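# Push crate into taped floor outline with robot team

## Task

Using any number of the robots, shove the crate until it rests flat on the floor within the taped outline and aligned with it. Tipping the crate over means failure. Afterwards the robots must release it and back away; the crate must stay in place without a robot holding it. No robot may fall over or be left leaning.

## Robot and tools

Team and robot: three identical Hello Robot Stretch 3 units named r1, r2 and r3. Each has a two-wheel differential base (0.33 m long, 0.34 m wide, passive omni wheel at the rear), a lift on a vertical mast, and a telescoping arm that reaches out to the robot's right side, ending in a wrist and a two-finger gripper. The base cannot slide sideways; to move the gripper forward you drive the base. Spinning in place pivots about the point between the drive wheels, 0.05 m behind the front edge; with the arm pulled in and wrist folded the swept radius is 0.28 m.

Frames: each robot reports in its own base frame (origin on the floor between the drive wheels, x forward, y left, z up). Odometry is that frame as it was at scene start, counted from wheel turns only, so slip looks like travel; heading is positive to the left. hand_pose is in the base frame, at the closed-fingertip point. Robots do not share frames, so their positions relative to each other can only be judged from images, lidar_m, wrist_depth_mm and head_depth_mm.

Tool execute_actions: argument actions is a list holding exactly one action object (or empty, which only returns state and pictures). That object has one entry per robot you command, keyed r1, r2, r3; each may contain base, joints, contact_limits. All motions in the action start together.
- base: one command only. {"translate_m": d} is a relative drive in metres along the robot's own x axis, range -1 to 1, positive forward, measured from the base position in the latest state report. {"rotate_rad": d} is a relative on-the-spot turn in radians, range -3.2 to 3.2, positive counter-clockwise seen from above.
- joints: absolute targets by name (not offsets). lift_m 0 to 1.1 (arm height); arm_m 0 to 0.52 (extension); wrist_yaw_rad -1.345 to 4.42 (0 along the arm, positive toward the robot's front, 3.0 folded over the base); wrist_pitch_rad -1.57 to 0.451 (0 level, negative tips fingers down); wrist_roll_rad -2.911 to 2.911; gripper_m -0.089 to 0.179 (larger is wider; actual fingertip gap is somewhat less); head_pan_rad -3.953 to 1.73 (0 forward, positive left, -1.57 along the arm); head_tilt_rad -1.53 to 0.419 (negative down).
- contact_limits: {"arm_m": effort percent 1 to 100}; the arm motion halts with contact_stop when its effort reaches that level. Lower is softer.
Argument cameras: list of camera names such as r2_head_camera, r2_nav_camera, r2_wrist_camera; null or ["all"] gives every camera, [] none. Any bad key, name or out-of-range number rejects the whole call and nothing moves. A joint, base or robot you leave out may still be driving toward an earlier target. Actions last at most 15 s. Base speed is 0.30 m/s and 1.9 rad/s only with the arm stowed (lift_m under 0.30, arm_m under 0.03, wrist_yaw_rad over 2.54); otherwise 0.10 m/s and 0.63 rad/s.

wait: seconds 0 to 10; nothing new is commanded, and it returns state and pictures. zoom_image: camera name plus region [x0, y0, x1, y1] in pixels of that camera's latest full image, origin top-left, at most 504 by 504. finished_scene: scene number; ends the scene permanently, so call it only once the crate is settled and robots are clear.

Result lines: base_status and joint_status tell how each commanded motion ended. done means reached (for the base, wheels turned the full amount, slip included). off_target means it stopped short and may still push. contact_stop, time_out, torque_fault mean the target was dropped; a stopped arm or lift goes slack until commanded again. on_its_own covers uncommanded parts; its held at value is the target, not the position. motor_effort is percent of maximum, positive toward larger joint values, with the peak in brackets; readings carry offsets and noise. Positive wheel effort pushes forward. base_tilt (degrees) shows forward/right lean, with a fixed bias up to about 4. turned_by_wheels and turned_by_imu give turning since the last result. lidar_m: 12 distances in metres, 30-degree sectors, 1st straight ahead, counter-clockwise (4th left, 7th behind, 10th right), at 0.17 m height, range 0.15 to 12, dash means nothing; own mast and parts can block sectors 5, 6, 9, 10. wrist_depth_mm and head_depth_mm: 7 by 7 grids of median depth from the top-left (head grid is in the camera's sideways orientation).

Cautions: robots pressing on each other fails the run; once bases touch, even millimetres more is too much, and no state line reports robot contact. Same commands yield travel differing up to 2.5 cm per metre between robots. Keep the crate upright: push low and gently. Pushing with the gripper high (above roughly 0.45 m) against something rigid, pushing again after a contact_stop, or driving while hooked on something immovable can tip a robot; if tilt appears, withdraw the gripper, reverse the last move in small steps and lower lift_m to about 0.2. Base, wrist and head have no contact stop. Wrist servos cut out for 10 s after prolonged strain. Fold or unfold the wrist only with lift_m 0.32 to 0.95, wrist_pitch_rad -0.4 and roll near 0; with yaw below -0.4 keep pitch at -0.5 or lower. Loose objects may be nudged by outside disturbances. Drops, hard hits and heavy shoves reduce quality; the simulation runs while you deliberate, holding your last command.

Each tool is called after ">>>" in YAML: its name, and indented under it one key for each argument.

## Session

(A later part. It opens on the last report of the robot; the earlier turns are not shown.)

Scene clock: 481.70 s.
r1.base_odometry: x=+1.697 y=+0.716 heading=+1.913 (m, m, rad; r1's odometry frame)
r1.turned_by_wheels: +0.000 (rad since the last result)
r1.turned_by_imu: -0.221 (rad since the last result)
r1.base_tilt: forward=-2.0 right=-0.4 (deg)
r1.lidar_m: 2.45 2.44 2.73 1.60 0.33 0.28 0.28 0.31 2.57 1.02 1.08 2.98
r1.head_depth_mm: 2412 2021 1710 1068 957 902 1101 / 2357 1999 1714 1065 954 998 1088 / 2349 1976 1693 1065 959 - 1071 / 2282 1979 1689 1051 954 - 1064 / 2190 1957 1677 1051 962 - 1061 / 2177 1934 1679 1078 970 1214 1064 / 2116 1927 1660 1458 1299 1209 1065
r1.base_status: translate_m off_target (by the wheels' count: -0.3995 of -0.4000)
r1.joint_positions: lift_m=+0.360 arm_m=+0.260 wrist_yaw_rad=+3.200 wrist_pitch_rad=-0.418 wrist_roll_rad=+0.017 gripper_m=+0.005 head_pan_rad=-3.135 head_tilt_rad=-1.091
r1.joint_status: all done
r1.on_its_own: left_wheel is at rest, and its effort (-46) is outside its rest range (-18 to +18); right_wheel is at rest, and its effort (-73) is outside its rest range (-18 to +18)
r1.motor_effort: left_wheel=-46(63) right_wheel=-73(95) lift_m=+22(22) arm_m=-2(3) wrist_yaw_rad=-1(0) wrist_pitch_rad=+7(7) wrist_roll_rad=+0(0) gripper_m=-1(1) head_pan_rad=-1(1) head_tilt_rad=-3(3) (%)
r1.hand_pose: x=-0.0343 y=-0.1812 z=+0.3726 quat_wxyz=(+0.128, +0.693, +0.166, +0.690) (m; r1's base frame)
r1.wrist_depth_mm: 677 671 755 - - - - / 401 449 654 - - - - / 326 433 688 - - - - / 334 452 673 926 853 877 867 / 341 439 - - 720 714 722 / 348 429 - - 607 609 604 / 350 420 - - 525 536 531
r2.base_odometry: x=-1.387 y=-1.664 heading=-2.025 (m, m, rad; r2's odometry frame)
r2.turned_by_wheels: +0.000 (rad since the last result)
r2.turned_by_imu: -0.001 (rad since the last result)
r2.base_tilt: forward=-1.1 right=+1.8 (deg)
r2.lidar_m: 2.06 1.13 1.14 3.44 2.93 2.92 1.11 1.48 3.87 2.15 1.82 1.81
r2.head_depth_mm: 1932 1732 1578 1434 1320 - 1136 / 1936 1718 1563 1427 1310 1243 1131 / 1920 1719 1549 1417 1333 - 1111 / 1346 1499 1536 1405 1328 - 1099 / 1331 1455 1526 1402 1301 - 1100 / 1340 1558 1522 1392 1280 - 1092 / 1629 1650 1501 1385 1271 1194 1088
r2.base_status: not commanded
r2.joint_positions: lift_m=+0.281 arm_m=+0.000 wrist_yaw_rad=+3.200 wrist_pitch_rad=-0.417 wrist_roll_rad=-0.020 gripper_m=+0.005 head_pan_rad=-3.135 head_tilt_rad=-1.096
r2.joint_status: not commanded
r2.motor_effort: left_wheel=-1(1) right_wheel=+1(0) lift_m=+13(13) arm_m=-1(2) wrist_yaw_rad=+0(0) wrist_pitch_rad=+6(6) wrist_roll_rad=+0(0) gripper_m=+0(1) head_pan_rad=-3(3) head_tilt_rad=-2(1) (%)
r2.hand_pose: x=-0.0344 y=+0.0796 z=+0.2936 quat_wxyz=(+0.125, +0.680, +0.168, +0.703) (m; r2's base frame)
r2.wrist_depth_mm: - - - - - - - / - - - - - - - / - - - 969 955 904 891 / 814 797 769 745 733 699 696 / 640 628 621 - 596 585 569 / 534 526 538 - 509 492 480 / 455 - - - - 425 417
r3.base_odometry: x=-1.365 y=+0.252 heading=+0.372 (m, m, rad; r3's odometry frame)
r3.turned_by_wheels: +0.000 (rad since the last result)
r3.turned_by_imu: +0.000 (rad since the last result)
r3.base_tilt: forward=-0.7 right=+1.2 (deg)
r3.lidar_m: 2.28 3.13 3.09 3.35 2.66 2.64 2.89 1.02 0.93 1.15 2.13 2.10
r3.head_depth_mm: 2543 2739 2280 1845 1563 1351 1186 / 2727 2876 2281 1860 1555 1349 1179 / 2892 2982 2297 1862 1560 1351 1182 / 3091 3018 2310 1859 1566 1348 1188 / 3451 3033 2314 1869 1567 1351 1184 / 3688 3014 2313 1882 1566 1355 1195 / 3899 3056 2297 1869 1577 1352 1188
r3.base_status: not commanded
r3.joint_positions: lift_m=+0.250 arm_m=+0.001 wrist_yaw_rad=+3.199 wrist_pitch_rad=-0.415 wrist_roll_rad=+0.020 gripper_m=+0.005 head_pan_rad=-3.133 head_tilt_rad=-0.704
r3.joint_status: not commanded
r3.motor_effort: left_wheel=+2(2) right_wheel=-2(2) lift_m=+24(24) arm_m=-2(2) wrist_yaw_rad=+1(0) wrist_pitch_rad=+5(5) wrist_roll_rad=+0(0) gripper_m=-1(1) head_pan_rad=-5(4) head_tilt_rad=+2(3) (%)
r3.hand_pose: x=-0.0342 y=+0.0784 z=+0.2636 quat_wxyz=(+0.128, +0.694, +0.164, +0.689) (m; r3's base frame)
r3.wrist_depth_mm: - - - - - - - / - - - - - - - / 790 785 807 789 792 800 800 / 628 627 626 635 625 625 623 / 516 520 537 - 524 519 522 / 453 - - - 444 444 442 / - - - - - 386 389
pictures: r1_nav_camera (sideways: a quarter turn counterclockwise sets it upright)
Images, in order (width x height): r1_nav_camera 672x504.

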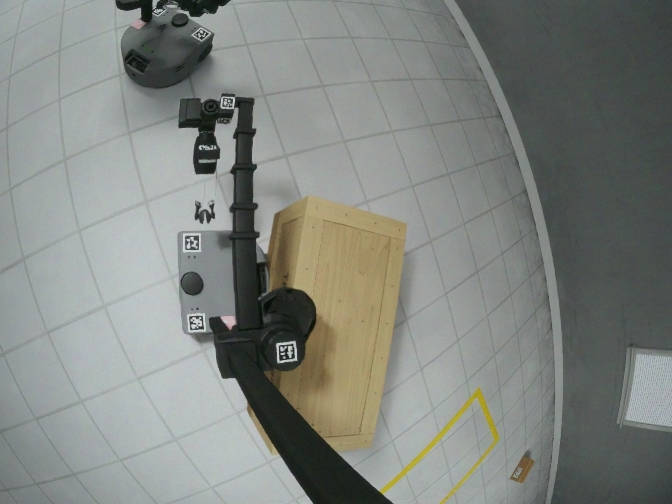

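>>> execute_actions:
  actions:
    - {"r1":{"base":{"rotate_rad":0.3}}}
  cameras: []

>>> execute_actions:
  actions:
    - {"r1":{"base":{"translate_m":-0.35},"joints":{"arm_m":0.3}}}
  cameras: ["r1_nav_camera"]

Scene clock: 488.27 s.
r1.base_odometry: x=+1.697 y=+0.716 heading=+2.213 (m, m, rad; r1's odometry frame)
r1.turned_by_wheels: +0.300 (rad since the last result)
r1.turned_by_imu: +0.303 (rad since the last result)
r1.base_tilt: forward=-1.9 right=-0.4 (deg)
r1.lidar_m: 2.45 2.53 1.60 0.39 0.29 0.28 0.28 0.39 3.17 1.02 3.64 2.54
r1.head_depth_mm: 2246 2017 1746 1517 959 896 1094 / 2213 2014 1714 1065 950 882 1097 / 2211 1975 1702 1055 961 - 1079 / 2194 1959 1682 1060 966 - 1058 / 2191 1965 1677 1478 1039 - 1058 / 2164 1935 1671 1474 1317 1226 1064 / 2157 1888 1659 1469 1308 1206 1063
r1.base_status: done
r1.joint_positions: lift_m=+0.360 arm_m=+0.260 wrist_yaw_rad=+3.200 wrist_pitch_rad=-0.418 wrist_roll_rad=+0.017 gripper_m=+0.005 head_pan_rad=-3.135 head_tilt_rad=-1.091
r1.joint_status: not commanded
r1.motor_effort: left_wheel=+0(48) right_wheel=+3(61) lift_m=+22(23) arm_m=-2(3) wrist_yaw_rad=+0(0) wrist_pitch_rad=+7(7) wrist_roll_rad=+0(0) gripper_m=-2(1) head_pan_rad=-2(1) head_tilt_rad=-3(3) (%)
r1.hand_pose: x=-0.0343 y=-0.1811 z=+0.3726 quat_wxyz=(+0.128, +0.693, +0.166, +0.690) (m; r1's base frame)
r1.wrist_depth_mm: - 677 675 - - - - / 394 436 546 - - - - / 348 437 594 - - - - / 368 450 590 926 876 886 922 / 377 475 - - 726 728 699 / 397 474 - - 608 612 615 / 416 489 - - 525 526 530
r2.base_odometry: x=-1.387 y=-1.664 heading=-2.025 (m, m, rad; r2's odometry frame)
r2.turned_by_wheels: +0.000 (rad since the last result)
r2.turned_by_imu: -0.001 (rad since the last result)
r2.base_tilt: forward=-1.2 right=+1.8 (deg)
r2.lidar_m: 2.06 1.13 1.13 3.45 2.93 2.92 1.11 1.51 3.87 2.14 1.81 1.81
r2.head_depth_mm: 1946 1747 1569 1426 1320 - 1135 / 1934 1713 1562 1422 1315 1239 1132 / 1916 1718 1550 1418 1332 - 1111 / 1348 1500 1539 1408 1329 - 1101 / 1332 1450 1528 1404 1301 - 1098 / 1344 1553 1520 1388 1287 - 1090 / 1637 1657 1507 1383 1274 1197 1090
r2.base_status: not commanded
r2.joint_positions: lift_m=+0.281 arm_m=+0.000 wrist_yaw_rad=+3.200 wrist_pitch_rad=-0.417 wrist_roll_rad=-0.020 gripper_m=+0.005 head_pan_rad=-3.135 head_tilt_rad=-1.096
r2.joint_status: not commanded
r2.motor_effort: left_wheel=-1(1) right_wheel=+0(0) lift_m=+13(13) arm_m=-1(1) wrist_yaw_rad=+0(0) wrist_pitch_rad=+7(6) wrist_roll_rad=+0(0) gripper_m=+0(1) head_pan_rad=-3(3) head_tilt_rad=-1(2) (%)
r2.hand_pose: x=-0.0344 y=+0.0796 z=+0.2936 quat_wxyz=(+0.125, +0.680, +0.168, +0.703) (m; r2's base frame)
r2.wrist_depth_mm: - - - - - - - / - - - - - - - / - - - 976 942 928 888 / 809 780 767 747 723 705 685 / 641 633 618 - 590 580 567 / 536 530 537 - 507 488 478 / 456 - - - - 422 418
r3.base_odometry: x=-1.365 y=+0.252 heading=+0.372 (m, m, rad; r3's odometry frame)
r3.turned_by_wheels: +0.000 (rad since the last result)
r3.turned_by_imu: +0.000 (rad since the last result)
r3.base_tilt: forward=-0.7 right=+1.2 (deg)
r3.lidar_m: 2.28 3.13 3.09 3.36 2.67 2.64 2.89 1.02 0.93 1.16 2.13 2.10
r3.head_depth_mm: 2523 2761 2304 1845 1564 1346 1181 / 2670 2908 2304 1845 1570 1346 1182 / 2915 2997 2278 1856 1555 1356 1179 / 3122 3013 2295 1867 1577 1346 1189 / 3379 3005 2306 1872 1571 1355 1181 / 3665 3063 2321 1874 1579 1352 1188 / 3863 3043 2328 1873 1570 1345 1190
r3.base_status: not commanded
r3.joint_positions: lift_m=+0.250 arm_m=+0.001 wrist_yaw_rad=+3.199 wrist_pitch_rad=-0.415 wrist_roll_rad=+0.020 gripper_m=+0.005 head_pan_rad=-3.133 head_tilt_rad=-0.704
r3.joint_status: not commanded
r3.motor_effort: left_wheel=+2(2) right_wheel=-2(2) lift_m=+24(24) arm_m=-2(2) wrist_yaw_rad=+0(1) wrist_pitch_rad=+5(5) wrist_roll_rad=+0(0) gripper_m=-1(1) head_pan_rad=-5(5) head_tilt_rad=+2(1) (%)
r3.hand_pose: x=-0.0342 y=+0.0784 z=+0.2636 quat_wxyz=(+0.128, +0.694, +0.164, +0.689) (m; r3's base frame)
r3.wrist_depth_mm: - - - - - - - / - - - - - - - / 789 783 801 785 792 797 787 / 625 629 624 625 629 622 629 / 517 519 535 - 520 518 522 / 450 - - - 441 440 442 / - - - - - 384 388
pictures: none
No camera images: the call's "cameras" was empty. Leave "cameras" out to get every camera's image.

Scene clock: 493.43 s.
r1.base_odometry: x=+1.907 y=+0.437 heading=+2.213 (m, m, rad; r1's odometry frame)
r1.turned_by_wheels: +0.000 (rad since the last result)
r1.turned_by_imu: -0.228 (rad since the last result)
r1.base_tilt: forward=-1.8 right=-0.4 (deg)
r1.lidar_m: 2.72 2.73 1.73 0.31 0.26 0.26 0.28 2.04 2.36 4.07 0.99 3.11
r1.head_depth_mm: 2229 2020 1735 1519 952 897 986 / 2203 2004 1723 1067 953 881 1085 / 2170 1975 1706 1056 965 - 1076 / 2078 1961 1694 1056 970 - 1057 / 2011 1940 1679 1487 1258 - 1053 / 1915 1928 1689 1475 1319 1216 1070 / 1914 1924 1660 1457 1310 1203 1077
r1.base_status: translate_m off_target (by the wheels' count: -0.3496 of -0.3500)
r1.joint_positions: lift_m=+0.360 arm_m=+0.300 wrist_yaw_rad=+3.200 wrist_pitch_rad=-0.418 wrist_roll_rad=+0.017 gripper_m=+0.005 head_pan_rad=-3.135 head_tilt_rad=-1.091
r1.joint_status: all done
r1.on_its_own: left_wheel is at rest, and its effort (-36) is outside its rest range (-18 to +18); right_wheel is at rest, and its effort (-58) is outside its rest range (-18 to +18)
r1.motor_effort: left_wheel=-36(61) right_wheel=-58(90) lift_m=+22(22) arm_m=+3(5) wrist_yaw_rad=+0(1) wrist_pitch_rad=+7(7) wrist_roll_rad=+0(0) gripper_m=-1(1) head_pan_rad=-1(1) head_tilt_rad=-3(4) (%)
r1.hand_pose: x=-0.0343 y=-0.2207 z=+0.3727 quat_wxyz=(+0.128, +0.693, +0.166, +0.690) (m; r1's base frame)
r1.wrist_depth_mm: - 691 674 727 - - - / 392 449 536 756 - - - / 385 459 569 786 - - - / 399 483 591 894 883 886 885 / 424 510 - - 751 725 712 / 453 523 - - 621 619 614 / 471 524 - - 530 538 536
r2.base_odometry: x=-1.387 y=-1.664 heading=-2.025 (m, m, rad; r2's odometry frame)
r2.turned_by_wheels: +0.000 (rad since the last result)
r2.turned_by_imu: -0.001 (rad since the last result)
r2.base_tilt: forward=-1.3 right=+1.8 (deg)
r2.lidar_m: 2.06 1.13 1.14 3.45 2.92 2.92 1.14 1.71 3.87 2.15 1.82 1.81
r2.head_depth_mm: 1946 1731 1569 1433 1318 - 1135 / 1937 1715 1561 1428 1312 1237 1134 / 1880 1717 1555 1418 1328 - 1112 / 1348 1533 1539 1411 1329 - 1098 / 1353 1519 1532 1407 1294 - 1096 / 1373 1599 1514 1394 1275 - 1087 / 1775 1661 1514 1384 1274 1195 1095
r2.base_status: not commanded
r2.joint_positions: lift_m=+0.281 arm_m=+0.000 wrist_yaw_rad=+3.200 wrist_pitch_rad=-0.417 wrist_roll_rad=-0.020 gripper_m=+0.005 head_pan_rad=-3.135 head_tilt_rad=-1.096
r2.joint_status: not commanded
r2.motor_effort: left_wheel=-1(1) right_wheel=+1(1) lift_m=+13(13) arm_m=-1(1) wrist_yaw_rad=+0(0) wrist_pitch_rad=+6(6) wrist_roll_rad=+0(0) gripper_m=-1(1) head_pan_rad=-3(3) head_tilt_rad=-2(2) (%)
r2.hand_pose: x=-0.0344 y=+0.0796 z=+0.2936 quat_wxyz=(+0.125, +0.680, +0.168, +0.703) (m; r2's base frame)
r2.wrist_depth_mm: - - - - - - - / - - - - - - - / - - - 987 935 923 886 / 812 788 759 732 727 711 693 / 649 635 617 - 593 574 567 / 529 534 541 - 513 485 474 / 453 - - - - 423 416
r3.base_odometry: x=-1.365 y=+0.252 heading=+0.372 (m, m, rad; r3's odometry frame)
r3.turned_by_wheels: +0.000 (rad since the last result)
r3.turned_by_imu: +0.000 (rad since the last result)
r3.base_tilt: forward=-0.7 right=+1.2 (deg)
r3.lidar_m: 2.28 3.12 3.08 3.35 2.66 2.64 2.88 2.64 0.99 1.15 2.12 2.10
r3.head_depth_mm: 2535 2750 2306 1865 1557 1337 1185 / 2696 2857 2305 1861 1563 1345 1184 / 2871 2990 2300 1858 1571 1352 1186 / 3156 3057 2320 1863 1557 1353 1192 / 3357 3006 2320 1866 1563 1354 1183 / 3713 3052 2308 1875 1570 1345 1188 / 3971 3043 2353 1869 1575 1357 1185
r3.base_status: not commanded
r3.joint_positions: lift_m=+0.250 arm_m=+0.001 wrist_yaw_rad=+3.199 wrist_pitch_rad=-0.415 wrist_roll_rad=+0.020 gripper_m=+0.005 head_pan_rad=-3.133 head_tilt_rad=-0.704
r3.joint_status: not commanded
r3.motor_effort: left_wheel=+3(2) right_wheel=-2(1) lift_m=+25(24) arm_m=-1(2) wrist_yaw_rad=+0(0) wrist_pitch_rad=+5(5) wrist_roll_rad=+0(0) gripper_m=-1(2) head_pan_rad=-5(5) head_tilt_rad=+2(1) (%)
r3.hand_pose: x=-0.0342 y=+0.0784 z=+0.2636 quat_wxyz=(+0.128, +0.694, +0.164, +0.689) (m; r3's base frame)
r3.wrist_depth_mm: - - - - - - - / - - - - - - - / 794 794 782 792 795 800 798 / 628 618 624 627 626 630 632 / 519 518 537 - 521 521 521 / 452 - - - 443 444 443 / - - - - - 388 387
pictures: r1_nav_camera (sideways: a quarter turn counterclockwise sets it upright)
Images, in order (width x height): r1_nav_camera 672x504.

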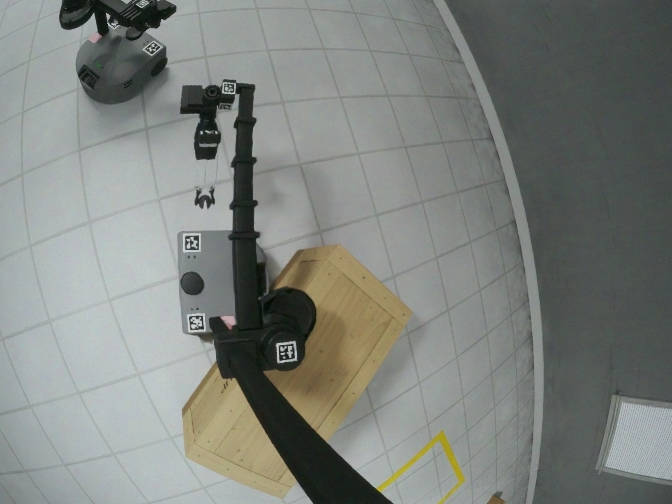

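>>> execute_actions:
  actions:
    - {"r1":{"base":{"translate_m":-0.35},"joints":{"arm_m":0.4}}}
  cameras: ["r1_nav_camera"]

Scene clock: 499.53 s.
r1.base_odometry: x=+2.116 y=+0.157 heading=+2.213 (m, m, rad; r1's odometry frame)
r1.turned_by_wheels: +0.000 (rad since the last result)
r1.turned_by_imu: -0.350 (rad since the last result)
r1.base_tilt: forward=-1.9 right=-0.4 (deg)
r1.lidar_m: 3.15 2.97 3.01 0.30 0.25 0.25 0.29 1.80 1.83 2.35 4.16 1.10
r1.head_depth_mm: 2405 2032 1729 1520 957 900 919 / 2341 2020 1723 1064 952 890 1077 / 2264 1975 1700 1065 960 - 1073 / 2142 1958 1714 1054 967 - 1057 / 2014 1927 1678 1492 1283 - 1054 / 1871 1918 1688 1463 1313 1215 1068 / 1743 1867 1656 1460 1307 1207 1075
r1.base_status: translate_m off_target (by the wheels' count: -0.3496 of -0.3500)
r1.joint_positions: lift_m=+0.360 arm_m=+0.400 wrist_yaw_rad=+3.200 wrist_pitch_rad=-0.418 wrist_roll_rad=+0.017 gripper_m=+0.005 head_pan_rad=-3.135 head_tilt_rad=-1.091
r1.joint_status: all done
r1.on_its_own: left_wheel is at rest, and its effort (-41) is outside its rest range (-18 to +18); right_wheel is at rest, and its effort (-63) is outside its rest range (-18 to +18)
r1.motor_effort: left_wheel=-41(53) right_wheel=-63(88) lift_m=+22(22) arm_m=+4(5) wrist_yaw_rad=+0(0) wrist_pitch_rad=+7(7) wrist_roll_rad=+0(0) gripper_m=-1(0) head_pan_rad=-1(1) head_tilt_rad=-4(4) (%)
r1.hand_pose: x=-0.0343 y=-0.3206 z=+0.3727 quat_wxyz=(+0.128, +0.693, +0.166, +0.690) (m; r1's base frame)
r1.wrist_depth_mm: 661 677 670 751 - - - / 432 500 612 821 - - - / 450 529 653 866 - - - / 475 566 - - 880 888 886 / 506 581 - - 723 710 729 / 575 576 - - 624 625 606 / 526 518 514 501 529 535 527
r2.base_odometry: x=-1.387 y=-1.664 heading=-2.025 (m, m, rad; r2's odometry frame)
r2.turned_by_wheels: +0.000 (rad since the last result)
r2.turned_by_imu: -0.001 (rad since the last result)
r2.base_tilt: forward=-1.2 right=+1.7 (deg)
r2.lidar_m: 2.05 1.13 1.14 3.45 2.93 2.93 1.12 2.63 3.88 2.15 1.81 1.81
r2.head_depth_mm: 1941 1728 1564 1432 1314 - 1139 / 1824 1724 1551 1428 1311 1241 1131 / 1438 1692 1540 1418 1330 - 1115 / 1354 1525 1541 1410 1326 - 1100 / 1362 1621 1534 1401 1304 - 1100 / 1517 1649 1524 1389 1287 - 1093 / 1846 1666 1507 1382 1277 1195 1089
r2.base_status: not commanded
r2.joint_positions: lift_m=+0.281 arm_m=+0.000 wrist_yaw_rad=+3.200 wrist_pitch_rad=-0.417 wrist_roll_rad=-0.020 gripper_m=+0.005 head_pan_rad=-3.135 head_tilt_rad=-1.096
r2.joint_status: not commanded
r2.motor_effort: left_wheel=-1(1) right_wheel=+1(0) lift_m=+13(13) arm_m=-1(1) wrist_yaw_rad=+0(1) wrist_pitch_rad=+6(6) wrist_roll_rad=+0(0) gripper_m=-1(1) head_pan_rad=-2(3) head_tilt_rad=-1(1) (%)
r2.hand_pose: x=-0.0344 y=+0.0796 z=+0.2936 quat_wxyz=(+0.125, +0.680, +0.168, +0.703) (m; r2's base frame)
r2.wrist_depth_mm: - - - - - - - / - - - - - - - / - - - 973 944 916 881 / 814 785 769 748 725 703 686 / 639 631 612 - 594 576 563 / 537 526 536 - 511 486 480 / 455 - - - - 425 416
r3.base_odometry: x=-1.365 y=+0.252 heading=+0.372 (m, m, rad; r3's odometry frame)
r3.turned_by_wheels: +0.000 (rad since the last result)
r3.turned_by_imu: +0.000 (rad since the last result)
r3.base_tilt: forward=-0.7 right=+1.2 (deg)
r3.lidar_m: 2.28 3.11 3.09 3.36 2.67 2.64 2.88 2.65 1.09 1.40 2.12 2.10
r3.head_depth_mm: 2513 2732 2304 1860 1567 1343 1179 / 2738 2868 2280 1864 1558 1347 1188 / 2896 3039 2284 1858 1566 1346 1189 / 3071 3019 2298 1862 1567 1346 1189 / 3400 3054 2308 1875 1561 1355 1192 / 3670 3011 2294 1878 1565 1359 1191 / 3956 3028 2333 1867 1560 1352 1189
r3.base_status: not commanded
r3.joint_positions: lift_m=+0.250 arm_m=+0.001 wrist_yaw_rad=+3.199 wrist_pitch_rad=-0.415 wrist_roll_rad=+0.020 gripper_m=+0.005 head_pan_rad=-3.133 head_tilt_rad=-0.704
r3.joint_status: not commanded
r3.motor_effort: left_wheel=+2(3) right_wheel=-2(2) lift_m=+24(24) arm_m=-2(2) wrist_yaw_rad=+1(0) wrist_pitch_rad=+5(5) wrist_roll_rad=+0(0) gripper_m=-1(1) head_pan_rad=-4(4) head_tilt_rad=+2(1) (%)
r3.hand_pose: x=-0.0342 y=+0.0784 z=+0.2636 quat_wxyz=(+0.128, +0.694, +0.164, +0.689) (m; r3's base frame)
r3.wrist_depth_mm: - - - - - - - / - - - - - - - / 801 791 799 793 798 784 789 / 625 626 627 626 634 628 626 / 519 523 539 - 518 519 518 / 447 - - - 444 444 443 / - - - - - 388 386
pictures: r1_nav_camera (sideways: a quarter turn counterclockwise sets it upright)
Images, in order (width x height): r1_nav_camera 672x504.

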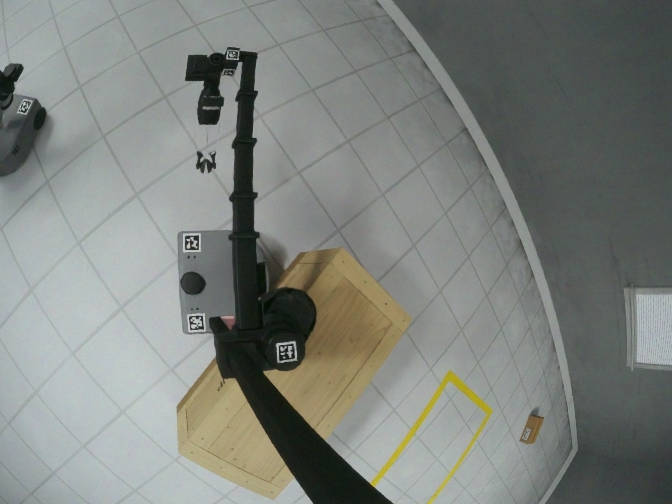

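>>> execute_actions:
  actions:
    - {"r1":{"base":{"translate_m":-0.31},"joints":{"arm_m":0.45}},"r3":{"base":{"rotate_rad":0.9},"joints":{"head_tilt_rad":-0.62}}}
  cameras: ["r1_nav_camera","r3_head_camera"]

Scene clock: 506.70 s.
r1.base_odometry: x=+2.302 y=-0.091 heading=+2.214 (m, m, rad; r1's odometry frame)
r1.turned_by_wheels: +0.000 (rad since the last result)
r1.turned_by_imu: -0.333 (rad since the last result)
r1.base_tilt: forward=-1.8 right=-0.4 (deg)
r1.lidar_m: 1.27 3.20 3.15 0.30 0.25 0.25 0.29 1.64 1.62 1.73 2.56 4.29
r1.head_depth_mm: 2356 2030 1728 1520 959 898 933 / 2345 2007 1710 1063 955 885 1076 / 2377 1984 1722 1060 960 - 1074 / 2348 1950 1699 1059 966 - 1058 / 2228 1938 1697 1492 1267 - 1051 / 2105 1946 1668 1469 1314 1217 1066 / 1873 1891 1652 1452 1310 1213 1076
r1.base_status: translate_m off_target (by the wheels' count: -0.3096 of -0.3100)
r1.joint_positions: lift_m=+0.360 arm_m=+0.450 wrist_yaw_rad=+3.200 wrist_pitch_rad=-0.418 wrist_roll_rad=+0.017 gripper_m=+0.005 head_pan_rad=-3.135 head_tilt_rad=-1.091
r1.joint_status: all done
r1.on_its_own: left_wheel is at rest, and its effort (-30) is outside its rest range (-18 to +18); right_wheel is at rest, and its effort (-63) is outside its rest range (-18 to +18)
r1.motor_effort: left_wheel=-30(47) right_wheel=-63(80) lift_m=+22(22) arm_m=+4(5) wrist_yaw_rad=-1(0) wrist_pitch_rad=+7(7) wrist_roll_rad=+0(0) gripper_m=-2(1) head_pan_rad=-1(1) head_tilt_rad=-3(3) (%)
r1.hand_pose: x=-0.0343 y=-0.3707 z=+0.3727 quat_wxyz=(+0.128, +0.693, +0.166, +0.690) (m; r1's base frame)
r1.wrist_depth_mm: 675 661 668 821 - - - / 463 527 649 882 - - - / 472 563 694 950 - - - / 523 584 - - 902 900 874 / 671 632 - - 720 708 707 / 624 617 - - 600 608 611 / 524 536 522 527 531 530 537
r2.base_odometry: x=-1.387 y=-1.664 heading=-2.025 (m, m, rad; r2's odometry frame)
r2.turned_by_wheels: +0.000 (rad since the last result)
r2.turned_by_imu: -0.001 (rad since the last result)
r2.base_tilt: forward=-1.2 right=+1.8 (deg)
r2.lidar_m: 2.06 1.13 1.14 3.44 2.93 1.51 1.12 2.54 3.87 2.14 1.81 1.81
r2.head_depth_mm: 1652 1731 1576 1427 1315 - 1133 / 1471 1698 1555 1416 1308 1239 1133 / 1398 1637 1551 1417 1333 - 1111 / 1352 1510 1529 1410 1325 - 1102 / 1389 1626 1528 1403 1311 - 1098 / 1844 1674 1521 1398 1277 - 1089 / 1861 1674 1507 1387 1278 1195 1095
r2.base_status: not commanded
r2.joint_positions: lift_m=+0.281 arm_m=+0.000 wrist_yaw_rad=+3.200 wrist_pitch_rad=-0.417 wrist_roll_rad=-0.020 gripper_m=+0.005 head_pan_rad=-3.135 head_tilt_rad=-1.096
r2.joint_status: not commanded
r2.motor_effort: left_wheel=-1(1) right_wheel=+1(0) lift_m=+13(13) arm_m=-1(1) wrist_yaw_rad=-1(0) wrist_pitch_rad=+6(6) wrist_roll_rad=+0(0) gripper_m=-1(1) head_pan_rad=-3(2) head_tilt_rad=-1(1) (%)
r2.hand_pose: x=-0.0344 y=+0.0796 z=+0.2936 quat_wxyz=(+0.125, +0.680, +0.168, +0.703) (m; r2's base frame)
r2.wrist_depth_mm: - - - - - - - / - - - - - - - / - - - 962 952 913 898 / 812 791 767 751 718 700 682 / 647 628 618 - 589 576 563 / 532 531 533 - 511 489 479 / 454 - - - - 423 418
r3.base_odometry: x=-1.365 y=+0.252 heading=+1.272 (m, m, rad; r3's odometry frame)
r3.turned_by_wheels: +0.900 (rad since the last result)
r3.turned_by_imu: +0.883 (rad since the last result)
r3.base_tilt: forward=-0.7 right=+1.2 (deg)
r3.lidar_m: 3.09 3.19 2.77 2.64 2.74 2.64 1.39 1.26 2.20 2.10 2.17 2.92
r3.head_depth_mm: - 3103 2513 2019 1669 1410 1217 / - 3600 2599 2051 1664 1406 1229 / - 3711 2637 2046 1677 1414 1220 / - 3670 1898 1775 1675 1417 1225 / - 3692 1878 1785 1663 1419 1227 / - 3740 1822 1713 1646 1408 1225 / - 3275 1472 1750 1596 1413 1218
r3.base_status: done
r3.joint_positions: lift_m=+0.250 arm_m=+0.001 wrist_yaw_rad=+3.199 wrist_pitch_rad=-0.415 wrist_roll_rad=+0.020 gripper_m=+0.005 head_pan_rad=-3.133 head_tilt_rad=-0.625
r3.joint_status: all done
r3.motor_effort: left_wheel=-1(7) right_wheel=+4(14) lift_m=+24(24) arm_m=-2(2) wrist_yaw_rad=+1(0) wrist_pitch_rad=+5(5) wrist_roll_rad=-1(0) gripper_m=-2(1) head_pan_rad=-5(5) head_tilt_rad=+3(17) (%)
r3.hand_pose: x=-0.0342 y=+0.0784 z=+0.2636 quat_wxyz=(+0.128, +0.694, +0.164, +0.689) (m; r3's base frame)
r3.wrist_depth_mm: - - - - - - - / - - - - - - - / 795 793 787 811 798 788 797 / 628 623 626 631 628 628 621 / 518 520 539 - 518 527 518 / 450 - - - 446 441 446 / - - - - - 386 387
pictures: r1_nav_camera (sideways: a quarter turn counterclockwise sets it upright), r3_head_camera (sideways: a quarter turn clockwise sets it upright)
Images, in order (width x height): r1_nav_camera 672x504, r3_head_camera 896x504.

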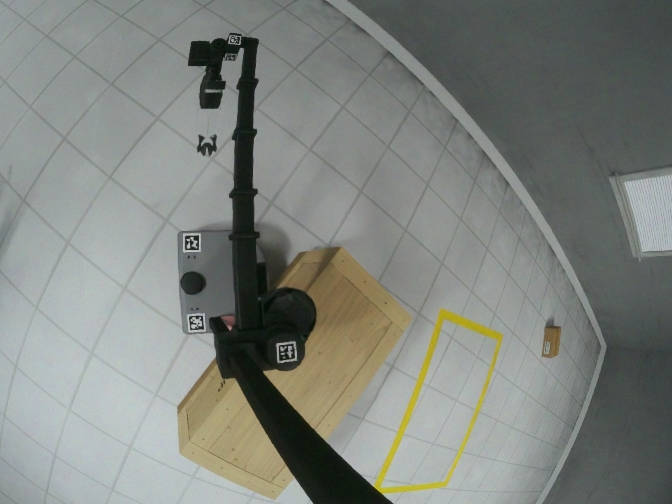

